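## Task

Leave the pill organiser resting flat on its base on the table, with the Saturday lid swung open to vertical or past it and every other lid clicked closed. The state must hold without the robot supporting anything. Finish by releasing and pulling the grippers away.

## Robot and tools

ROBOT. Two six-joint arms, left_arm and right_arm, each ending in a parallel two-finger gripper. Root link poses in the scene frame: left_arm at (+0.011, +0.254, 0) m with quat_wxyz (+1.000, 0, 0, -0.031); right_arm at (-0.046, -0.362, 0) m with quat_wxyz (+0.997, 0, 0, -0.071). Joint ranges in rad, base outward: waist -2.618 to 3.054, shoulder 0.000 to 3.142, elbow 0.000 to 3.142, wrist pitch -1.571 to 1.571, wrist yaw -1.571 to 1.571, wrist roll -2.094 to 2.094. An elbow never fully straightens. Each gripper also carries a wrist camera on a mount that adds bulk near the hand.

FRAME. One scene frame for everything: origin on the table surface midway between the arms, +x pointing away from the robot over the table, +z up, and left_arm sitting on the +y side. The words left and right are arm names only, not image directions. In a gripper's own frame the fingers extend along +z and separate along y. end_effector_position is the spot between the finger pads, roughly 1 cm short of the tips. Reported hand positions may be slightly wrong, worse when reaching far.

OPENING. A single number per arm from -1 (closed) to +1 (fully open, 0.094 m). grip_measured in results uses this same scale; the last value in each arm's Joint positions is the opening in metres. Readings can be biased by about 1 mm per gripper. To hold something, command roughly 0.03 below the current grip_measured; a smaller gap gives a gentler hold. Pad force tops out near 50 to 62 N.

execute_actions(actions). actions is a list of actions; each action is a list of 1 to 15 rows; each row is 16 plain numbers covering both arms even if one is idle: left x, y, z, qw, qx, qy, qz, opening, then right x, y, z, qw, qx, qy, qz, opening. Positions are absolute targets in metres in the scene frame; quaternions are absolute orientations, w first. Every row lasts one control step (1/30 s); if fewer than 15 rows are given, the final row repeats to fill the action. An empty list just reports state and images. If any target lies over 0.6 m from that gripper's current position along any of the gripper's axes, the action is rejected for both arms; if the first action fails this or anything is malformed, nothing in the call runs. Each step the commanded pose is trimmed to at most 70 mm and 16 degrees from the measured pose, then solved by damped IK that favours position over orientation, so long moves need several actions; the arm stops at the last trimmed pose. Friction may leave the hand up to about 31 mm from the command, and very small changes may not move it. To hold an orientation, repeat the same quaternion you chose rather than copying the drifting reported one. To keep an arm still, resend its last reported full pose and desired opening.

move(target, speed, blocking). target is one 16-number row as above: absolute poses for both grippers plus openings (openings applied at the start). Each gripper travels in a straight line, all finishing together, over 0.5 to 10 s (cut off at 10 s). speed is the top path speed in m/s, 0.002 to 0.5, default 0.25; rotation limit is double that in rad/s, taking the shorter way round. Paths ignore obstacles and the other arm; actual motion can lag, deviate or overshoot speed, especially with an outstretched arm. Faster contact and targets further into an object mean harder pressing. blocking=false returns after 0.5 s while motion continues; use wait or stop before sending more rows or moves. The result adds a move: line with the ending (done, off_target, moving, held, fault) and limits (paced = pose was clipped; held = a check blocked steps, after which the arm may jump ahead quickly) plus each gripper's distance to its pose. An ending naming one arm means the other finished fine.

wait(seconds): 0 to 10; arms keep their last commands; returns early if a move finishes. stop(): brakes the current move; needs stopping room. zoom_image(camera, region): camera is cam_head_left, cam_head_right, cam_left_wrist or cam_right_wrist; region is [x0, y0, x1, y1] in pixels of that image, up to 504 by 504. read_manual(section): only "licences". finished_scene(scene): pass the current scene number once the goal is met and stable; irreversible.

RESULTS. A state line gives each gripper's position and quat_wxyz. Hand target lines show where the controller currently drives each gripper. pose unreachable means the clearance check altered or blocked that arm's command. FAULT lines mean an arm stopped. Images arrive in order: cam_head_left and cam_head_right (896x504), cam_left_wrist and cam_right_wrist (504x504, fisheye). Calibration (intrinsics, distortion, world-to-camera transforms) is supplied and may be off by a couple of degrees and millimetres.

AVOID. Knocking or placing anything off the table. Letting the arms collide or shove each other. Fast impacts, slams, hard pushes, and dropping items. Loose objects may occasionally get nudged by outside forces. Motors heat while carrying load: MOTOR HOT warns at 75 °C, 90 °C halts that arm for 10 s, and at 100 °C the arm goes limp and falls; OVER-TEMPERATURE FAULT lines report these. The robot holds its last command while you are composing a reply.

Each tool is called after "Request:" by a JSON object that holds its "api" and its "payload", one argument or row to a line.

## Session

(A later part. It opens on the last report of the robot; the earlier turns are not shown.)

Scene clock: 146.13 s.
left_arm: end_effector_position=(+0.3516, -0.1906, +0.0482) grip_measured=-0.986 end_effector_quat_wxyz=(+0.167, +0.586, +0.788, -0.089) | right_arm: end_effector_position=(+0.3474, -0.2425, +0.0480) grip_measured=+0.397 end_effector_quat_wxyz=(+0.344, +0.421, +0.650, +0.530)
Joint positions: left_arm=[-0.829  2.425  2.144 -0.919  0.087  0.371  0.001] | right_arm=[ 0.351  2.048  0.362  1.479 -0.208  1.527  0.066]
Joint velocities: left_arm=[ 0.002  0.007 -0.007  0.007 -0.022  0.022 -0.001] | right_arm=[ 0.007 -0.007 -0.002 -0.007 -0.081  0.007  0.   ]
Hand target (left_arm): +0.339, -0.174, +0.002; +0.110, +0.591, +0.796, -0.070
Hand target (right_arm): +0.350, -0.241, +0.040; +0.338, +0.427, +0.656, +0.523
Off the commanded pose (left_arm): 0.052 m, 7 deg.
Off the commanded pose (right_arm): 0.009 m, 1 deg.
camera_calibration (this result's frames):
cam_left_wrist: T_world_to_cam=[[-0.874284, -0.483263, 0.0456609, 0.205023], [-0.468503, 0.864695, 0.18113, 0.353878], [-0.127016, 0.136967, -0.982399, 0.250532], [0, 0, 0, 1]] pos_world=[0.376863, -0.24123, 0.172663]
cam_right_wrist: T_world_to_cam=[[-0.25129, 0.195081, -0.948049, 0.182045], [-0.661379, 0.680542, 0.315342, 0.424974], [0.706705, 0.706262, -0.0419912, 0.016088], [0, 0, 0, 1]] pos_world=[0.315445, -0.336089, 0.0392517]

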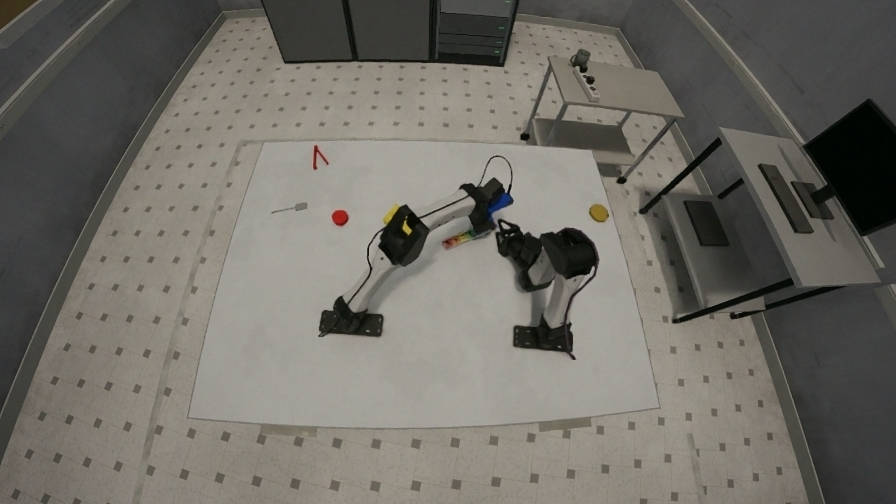

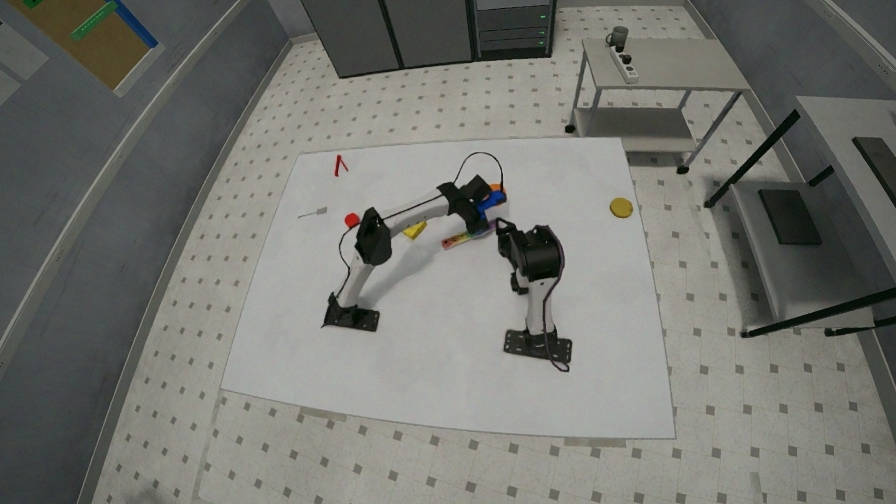

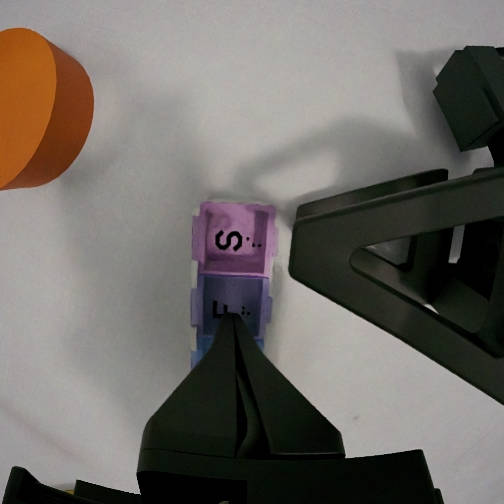

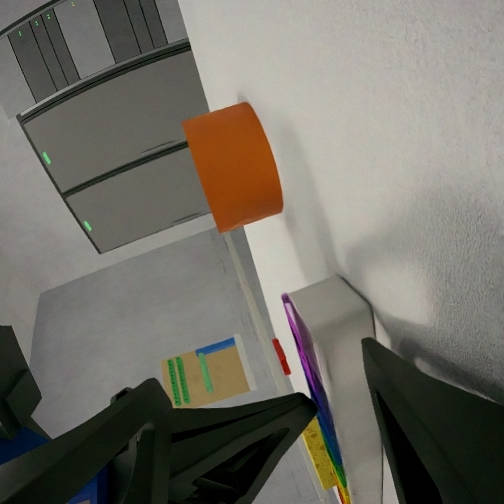

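Request:
{"api": "execute_actions", "payload": {
  "actions": [
    [[0.34,-0.175,0.0,0.11,0.59,0.795,-0.07,-1,0.362,-0.232,0.042,0.338,0.426,0.655,0.522,0.4]],
    [[0.34,-0.175,0.0,0.11,0.59,0.795,-0.07,-1,0.362,-0.232,0.045,0.338,0.426,0.655,0.522,0.0]],
    [[0.34,-0.175,0.0,0.11,0.59,0.795,-0.07,-1,0.362,-0.232,0.05,0.338,0.426,0.655,0.522,-0.3]],
    [[0.34,-0.175,0.0,0.11,0.59,0.795,-0.07,-1,0.362,-0.232,0.05,0.338,0.426,0.655,0.522,-0.3]]
  ]
}}

Scene clock: 150.10 s.
left_arm: end_effector_position=(+0.3530, -0.1901, +0.0481) grip_measured=-0.986 end_effector_quat_wxyz=(+0.169, +0.585, +0.788, -0.086) | right_arm: end_effector_position=(+0.3580, -0.2381, +0.0422) grip_measured=-0.297 end_effector_quat_wxyz=(+0.336, +0.433, +0.659, +0.515)
Joint positions: left_arm=[-0.829  2.425  2.144 -0.917  0.081  0.372  0.001] | right_arm=[ 0.366  2.033  0.415  1.368 -0.183  1.527  0.033]
Joint velocities: left_arm=[ 0.007 -0.017 -0.012 -0.007 -0.022  0.037  0.   ] | right_arm=[-0.007  0.002  0.007  0.007 -0.081  0.022  0.   ]
Hand target (left_arm): +0.340, -0.174, +0.002; +0.110, +0.591, +0.796, -0.070
Hand target (right_arm): +0.362, -0.232, +0.050; +0.339, +0.427, +0.656, +0.523
Off the commanded pose (left_arm): 0.052 m, 7 deg.
Off the commanded pose (right_arm): 0.011 m, 1 deg.
camera_calibration (this result's frames):
cam_left_wrist: T_world_to_cam=[[-0.873327, -0.485579, 0.0388954, 0.206037], [-0.471823, 0.863037, 0.180415, 0.355058], [-0.121174, 0.13921, -0.982821, 0.248942], [0, 0, 0, 1]] pos_world=[0.377627, -0.241036, 0.172594]
cam_right_wrist: T_world_to_cam=[[-0.288146, 0.183689, -0.939803, 0.188449], [-0.641775, 0.691353, 0.331898, 0.425687], [0.710702, 0.698777, -0.0813239, 0.00373645], [0, 0, 0, 1]] pos_world=[0.324841, -0.331527, 0.0361246]

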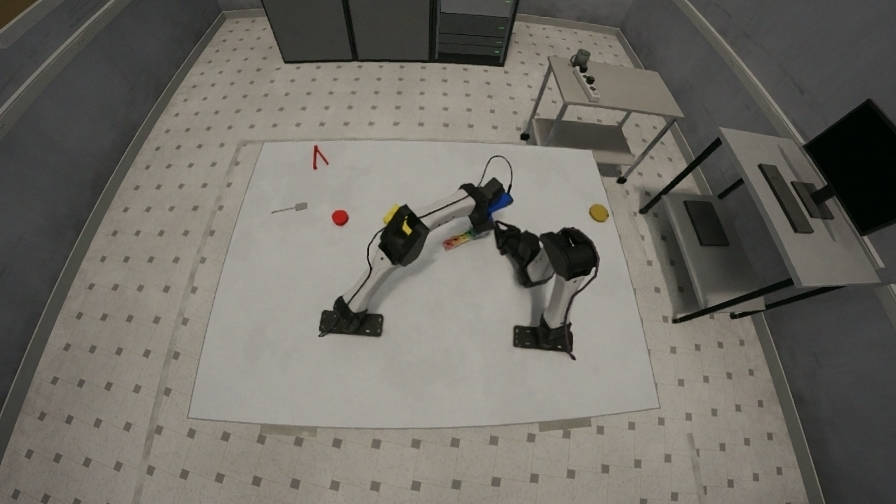

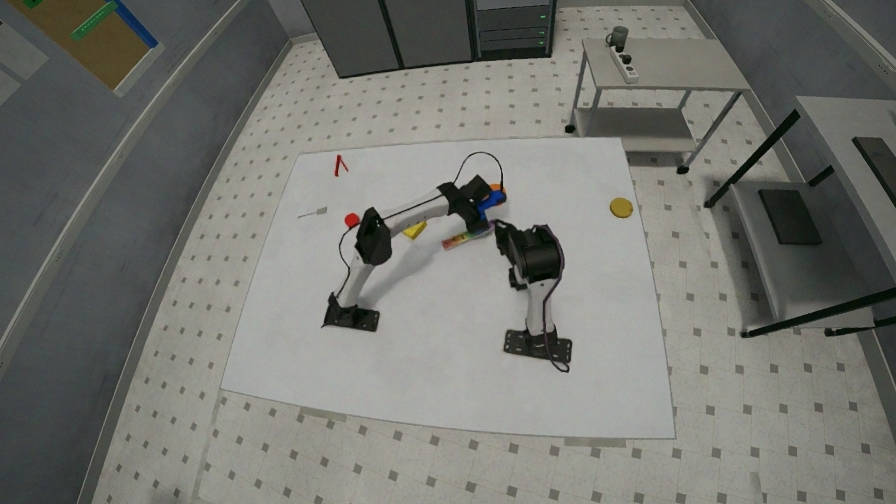

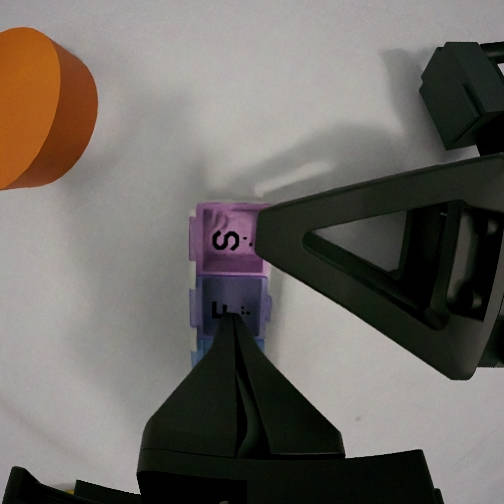

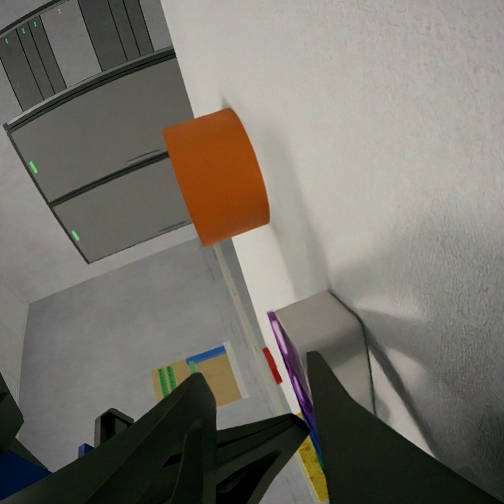

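Request:
{"api": "execute_actions", "payload": {
  "actions": [
    [[0.34,-0.175,0.0,0.11,0.59,0.795,-0.07,-1,0.368,-0.231,0.06,0.338,0.426,0.655,0.522,-0.45]],
    [[0.34,-0.175,0.0,0.11,0.59,0.795,-0.07,-1,0.372,-0.23,0.068,0.338,0.426,0.655,0.522,-0.45]]
  ]
}}

Scene clock: 152.00 s.
left_arm: end_effector_position=(+0.3532, -0.1901, +0.0482) grip_measured=-0.986 end_effector_quat_wxyz=(+0.169, +0.585, +0.788, -0.085) | right_arm: end_effector_position=(+0.3707, -0.2353, +0.0666) grip_measured=-0.447 end_effector_quat_wxyz=(+0.343, +0.427, +0.654, +0.522)
Joint positions: left_arm=[-0.829  2.425  2.144 -0.916  0.079  0.372  0.001] | right_arm=[ 0.366  1.943  0.462  1.256 -0.182  1.527  0.026]
Joint velocities: left_arm=[-0.017 -0.002 -0.017  0.007  0.081  0.037 -0.001] | right_arm=[-0.002  0.007  0.002 -0.066 -0.037 -0.022  0.001]
Hand target (left_arm): +0.340, -0.174, +0.002; +0.110, +0.591, +0.796, -0.070
Hand target (right_arm): +0.372, -0.230, +0.068; +0.339, +0.426, +0.656, +0.523
Off the commanded pose (left_arm): 0.052 m, 7 deg.
Off the commanded pose (right_arm): 0.006 m, 1 deg.
camera_calibration (this result's frames):
cam_left_wrist: T_world_to_cam=[[-0.873165, -0.485958, 0.0377809, 0.206169], [-0.472376, 0.862773, 0.180234, 0.355264], [-0.120182, 0.139527, -0.982898, 0.248694], [0, 0, 0, 1]] pos_world=[0.377726, -0.241022, 0.172621]
cam_right_wrist: T_world_to_cam=[[-0.265264, 0.188886, -0.945493, 0.207654], [-0.649407, 0.689831, 0.320006, 0.427072], [0.712675, 0.698896, -0.0603234, -0.00740898], [0, 0, 0, 1]] pos_world=[0.337707, -0.328652, 0.0592236]

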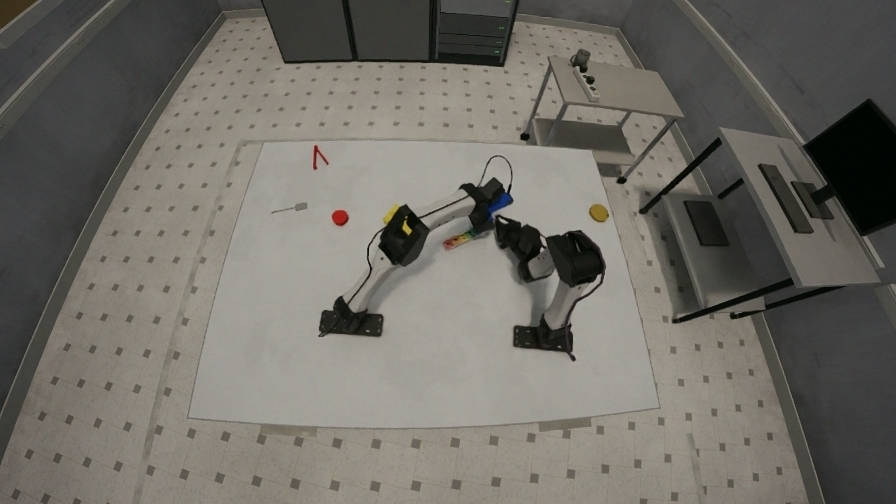

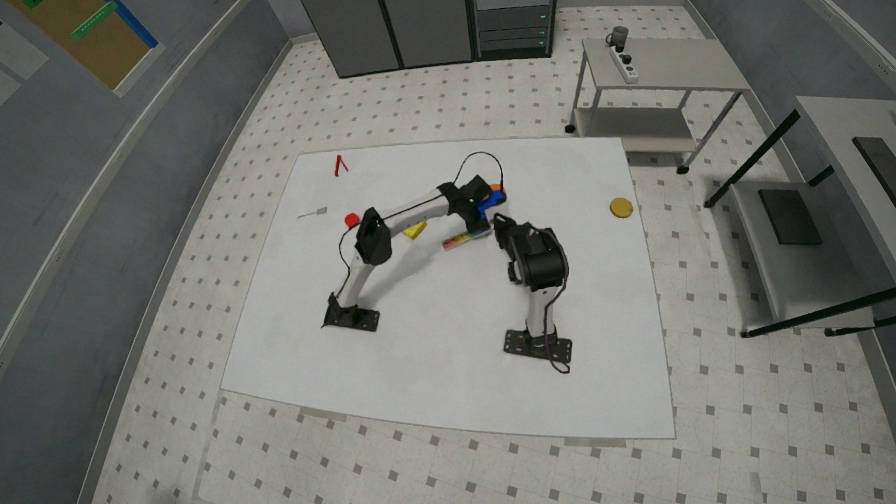

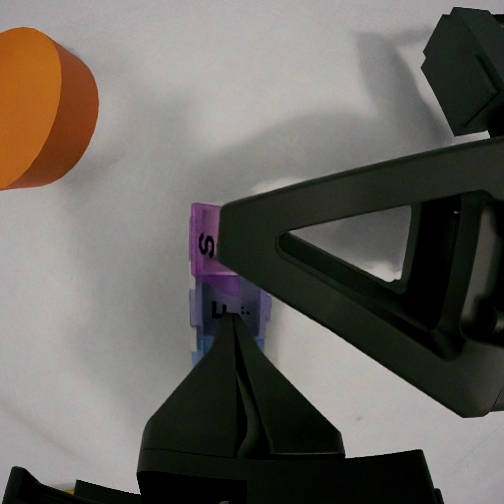

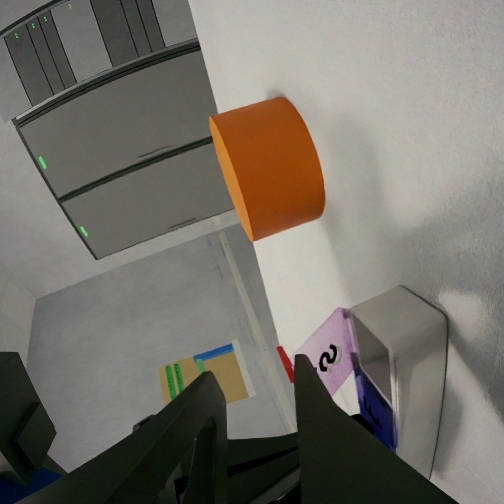

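Request:
{"api": "execute_actions", "payload": {
  "actions": [
    [[0.34,-0.175,0.0,0.11,0.59,0.795,-0.07,-1,0.385,-0.226,0.062,0.338,0.426,0.655,0.522,-0.2]],
    [[0.34,-0.175,0.0,0.11,0.59,0.795,-0.07,-1,0.398,-0.22,0.062,0.338,0.426,0.655,0.522,-0.2]],
    [[0.34,-0.175,0.0,0.11,0.59,0.795,-0.07,-1,0.398,-0.22,0.062,0.338,0.426,0.655,0.522,-0.2]]
  ]
}}

Scene clock: 154.80 s.
left_arm: end_effector_position=(+0.3532, -0.1901, +0.0482) grip_measured=-0.986 end_effector_quat_wxyz=(+0.169, +0.585, +0.788, -0.085) | right_arm: end_effector_position=(+0.3972, -0.2249, +0.0720) grip_measured=-0.203 end_effector_quat_wxyz=(+0.349, +0.420, +0.649, +0.529)
Joint positions: left_arm=[-0.829  2.425  2.144 -0.916  0.079  0.372  0.001] | right_arm=[ 0.378  1.998  0.574  1.223 -0.174  1.527  0.037]
Joint velocities: left_arm=[-0.012  0.002 -0.002 -0.022  0.037  0.051  0.   ] | right_arm=[-0.007  0.002 -0.007 -0.007 -0.022  0.007 -0.001]
Hand target (left_arm): +0.340, -0.174, +0.002; +0.110, +0.591, +0.796, -0.070
Hand target (right_arm): +0.398, -0.220, +0.062; +0.338, +0.427, +0.656, +0.523
Off the commanded pose (left_arm): 0.052 m, 7 deg.
Off the commanded pose (right_arm): 0.011 m, 2 deg.
camera_calibration (this result's frames):
cam_left_wrist: T_world_to_cam=[[-0.873165, -0.485958, 0.0377809, 0.206169], [-0.472376, 0.862773, 0.180234, 0.355264], [-0.120182, 0.139527, -0.982898, 0.248694], [0, 0, 0, 1]] pos_world=[0.377726, -0.241022, 0.172621]
cam_right_wrist: T_world_to_cam=[[-0.242521, 0.192008, -0.950956, 0.209884], [-0.65987, 0.685901, 0.306777, 0.439618], [0.711165, 0.701907, -0.0396454, -0.033393], [0, 0, 0, 1]] pos_world=[0.36474, -0.318395, 0.0634017]

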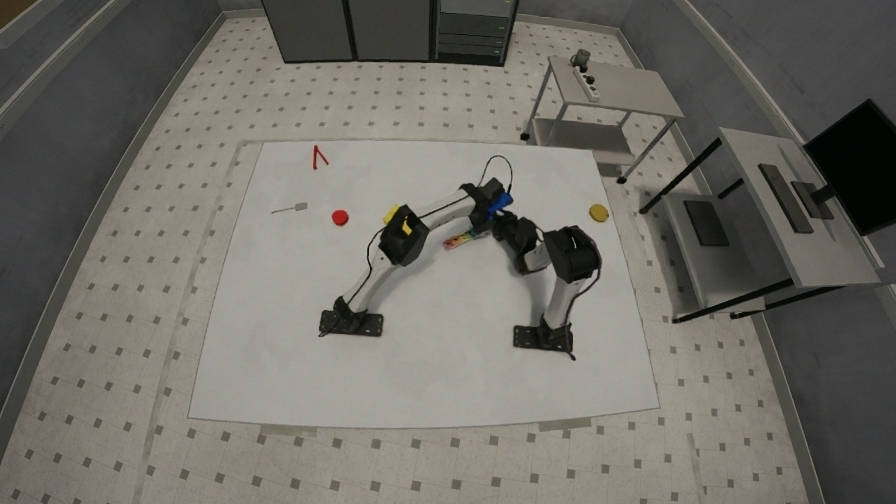

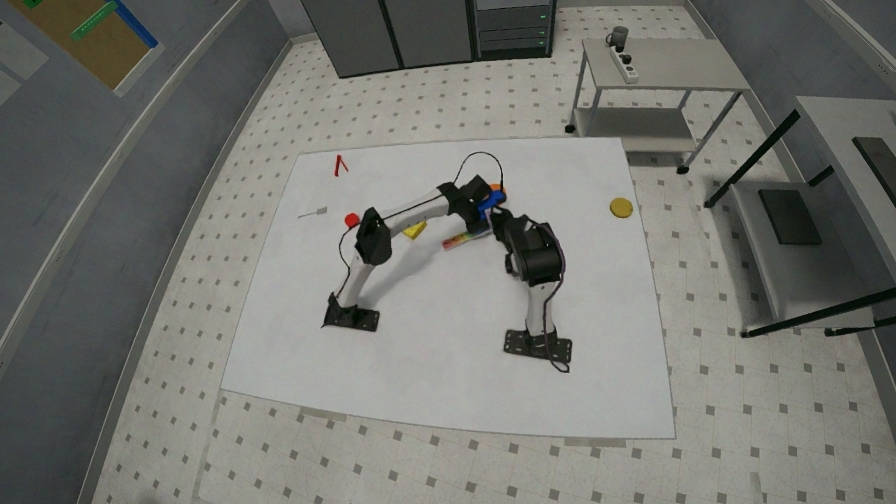

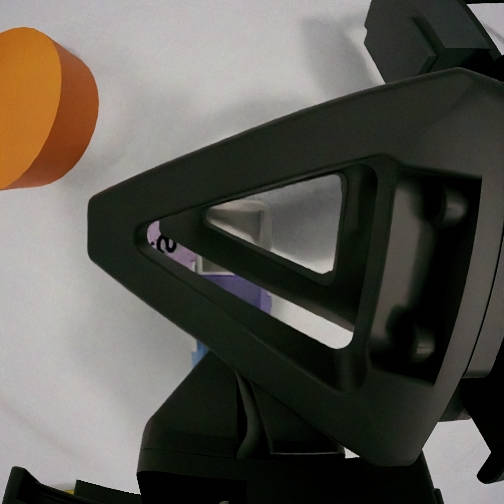

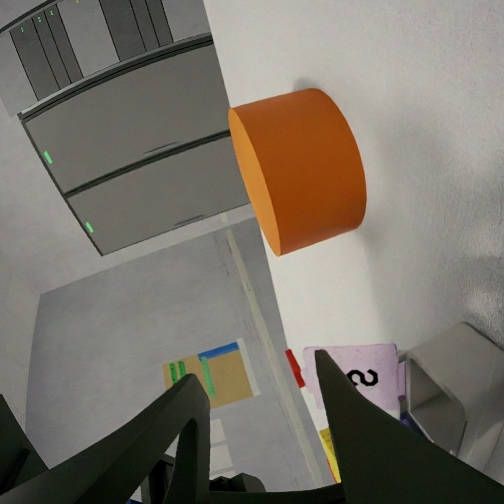

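Request:
{"api": "move", "payload": {
  "target": [0.34,-0.175,0.0,0.11,0.59,0.795,-0.07,-1,0.29,-0.28,0.09,0.338,0.426,0.655,0.522,-0.2]
}}

Request:
{"api": "move", "payload": {
  "target": [0.32,-0.13,0.14,0.17,0.585,0.788,-0.085,-1,0.29,-0.28,0.09,0.338,0.426,0.655,0.522,-0.2]
}}

Scene clock: 157.13 s.
left_arm: end_effector_position=(+0.3534, -0.1903, +0.0487) grip_measured=-0.986 end_effector_quat_wxyz=(+0.170, +0.585, +0.788, -0.085) | right_arm: end_effector_position=(+0.2946, -0.2748, +0.0983) grip_measured=-0.203 end_effector_quat_wxyz=(+0.344, +0.419, +0.651, +0.531)
Joint positions: left_arm=[-0.829  2.424  2.144 -0.915  0.079  0.372  0.001] | right_arm=[ 0.238  1.535  0.154  1.168 -0.322  1.499  0.037]
Joint velocities: left_arm=[-0.022  0.002 -0.017  0.051  0.022  0.022 -0.001] | right_arm=[ 0.012 -0.012 -0.012 -0.051  0.051  0.022 -0.   ]
Hand target (left_arm): +0.340, -0.174, +0.002; +0.110, +0.591, +0.796, -0.070
Hand target (right_arm): +0.290, -0.279, +0.092; +0.339, +0.426, +0.656, +0.523
Off the commanded pose (left_arm): 0.053 m, 7 deg.
Off the commanded pose (right_arm): 0.011 m, 2 deg.
move: off_target (left_arm, right_arm)
camera_calibration (this result's frames):
cam_left_wrist: T_world_to_cam=[[-0.87321, -0.485902, 0.0374538, 0.206246], [-0.472591, 0.863039, 0.178387, 0.355688], [-0.119003, 0.138069, -0.983247, 0.24858], [0, 0, 0, 1]] pos_world=[0.377773, -0.241079, 0.173241]
cam_right_wrist: T_world_to_cam=[[-0.24969, 0.192418, -0.949015, 0.221673], [-0.664988, 0.678333, 0.312497, 0.396942], [0.703879, 0.709111, -0.0414174, 0.0799368], [0, 0, 0, 1]] pos_world=[0.263045, -0.368597, 0.0896381]

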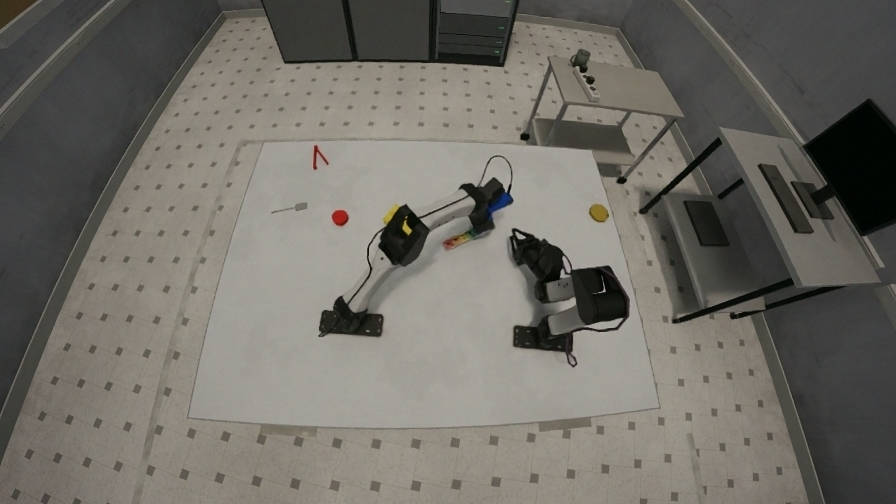

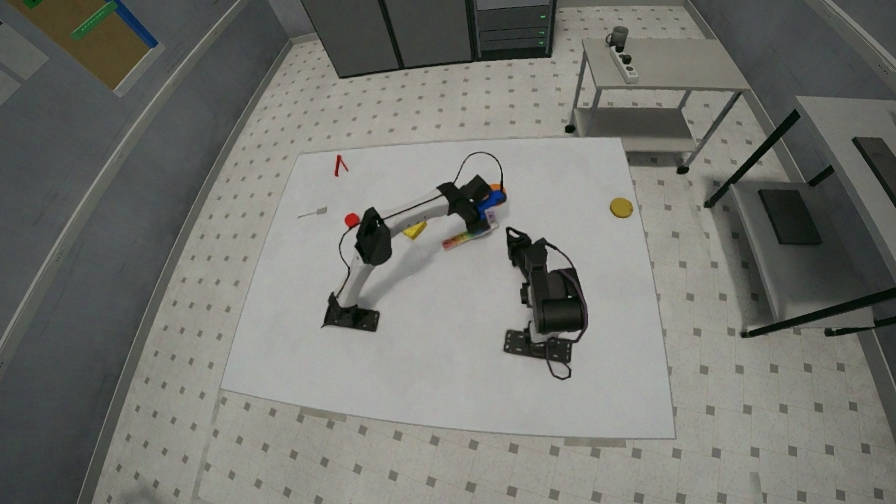

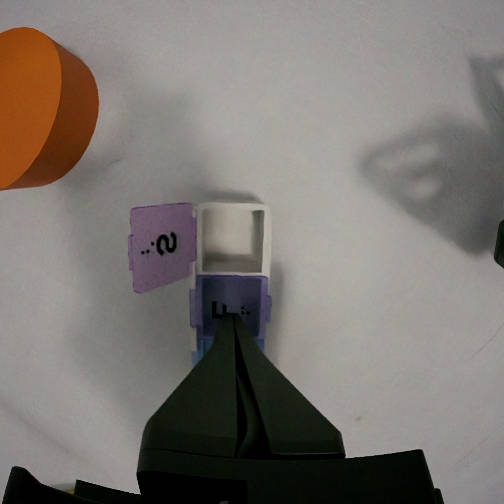

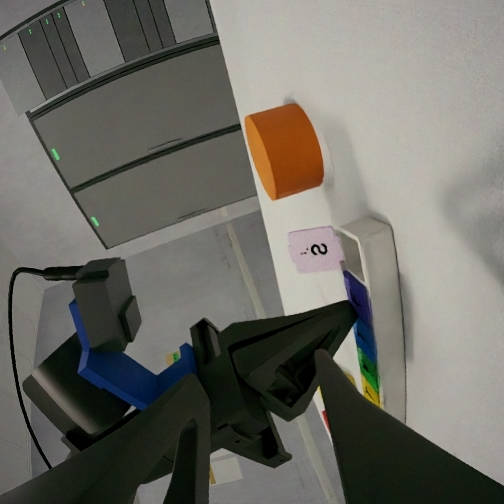

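Scene clock: 158.23 s.
left_arm: end_effector_position=(+0.3197, -0.1340, +0.1412) grip_measured=-0.986 end_effector_quat_wxyz=(+0.177, +0.586, +0.787, -0.083) | right_arm: end_effector_position=(+0.2947, -0.2761, +0.0984) grip_measured=-0.203 end_effector_quat_wxyz=(+0.344, +0.419, +0.651, +0.531)
Joint positions: left_arm=[-0.81   2.098  1.964 -1.051  0.079  0.392  0.001] | right_arm=[ 0.231  1.535  0.154  1.168 -0.329  1.499  0.037]
Joint velocities: left_arm=[-0.002 -0.017  0.007 -0.007 -0.022  0.022  0.   ] | right_arm=[ 0.007 -0.017 -0.012 -0.007 -0.066 -0.007  0.001]
Hand target (left_arm): +0.320, -0.129, +0.139; +0.170, +0.585, +0.788, -0.085
Hand target (right_arm): +0.290, -0.280, +0.090; +0.338, +0.427, +0.656, +0.523
Off the commanded pose (left_arm): 0.004 m, 1 deg.
Off the commanded pose (right_arm): 0.010 m, 2 deg.
move: done
camera_calibration (this result's frames):
cam_left_wrist: T_world_to_cam=[[-0.873831, -0.485434, 0.027795, 0.202388], [-0.474604, 0.86397, 0.168246, 0.276849], [-0.105686, 0.133827, -0.985353, 0.323261], [0, 0, 0, 1]] pos_world=[0.342411, -0.184204, 0.266322]
cam_right_wrist: T_world_to_cam=[[-0.249439, 0.193076, -0.948948, 0.222117], [-0.664799, 0.67839, 0.312776, 0.397796], [0.704146, 0.708878, -0.0408604, 0.0805277], [0, 0, 0, 1]] pos_world=[0.263156, -0.369831, 0.0896468]

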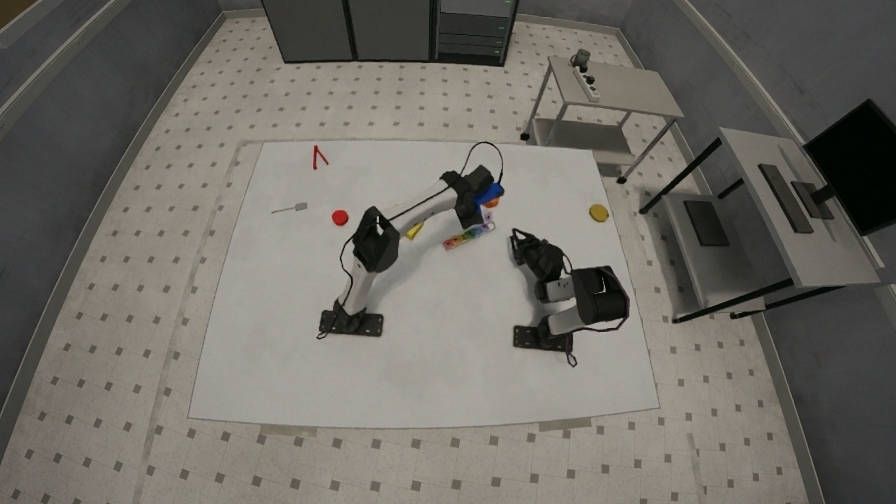

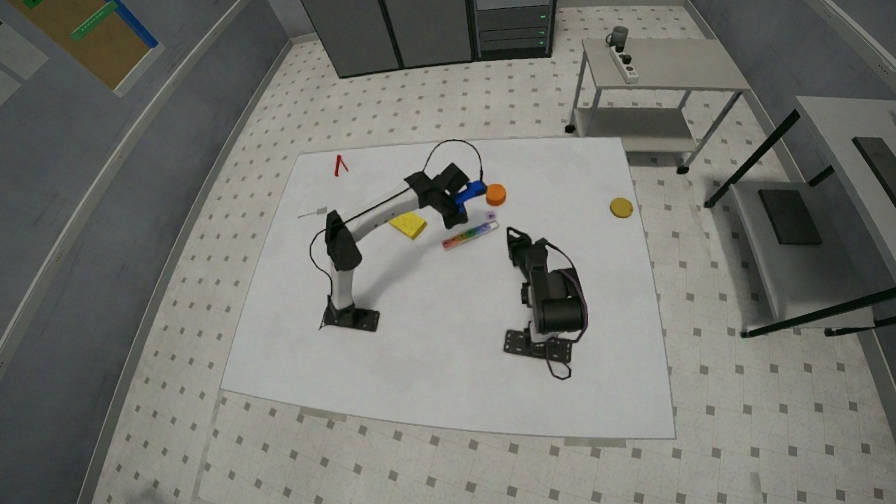

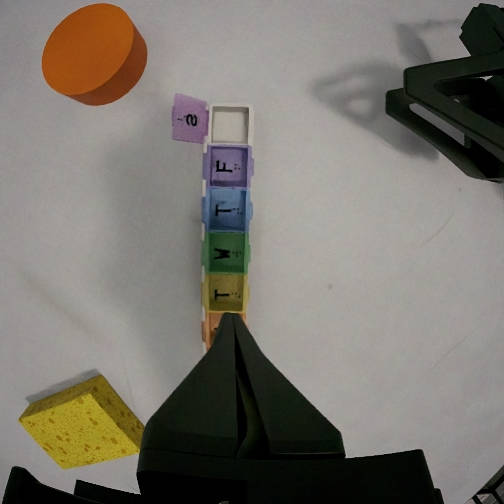

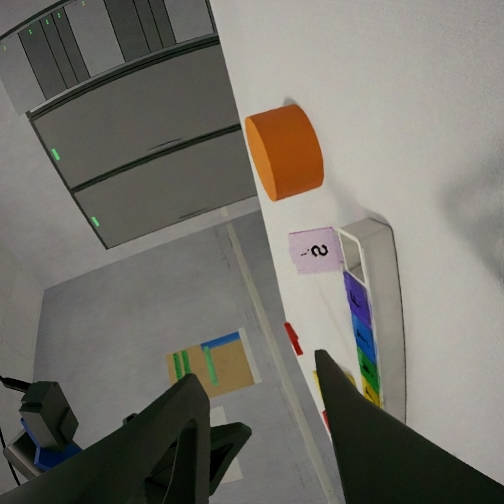

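Request:
{"api": "finished_scene", "payload": {
  "scene": 2
}}

The scene is finished: the task was done.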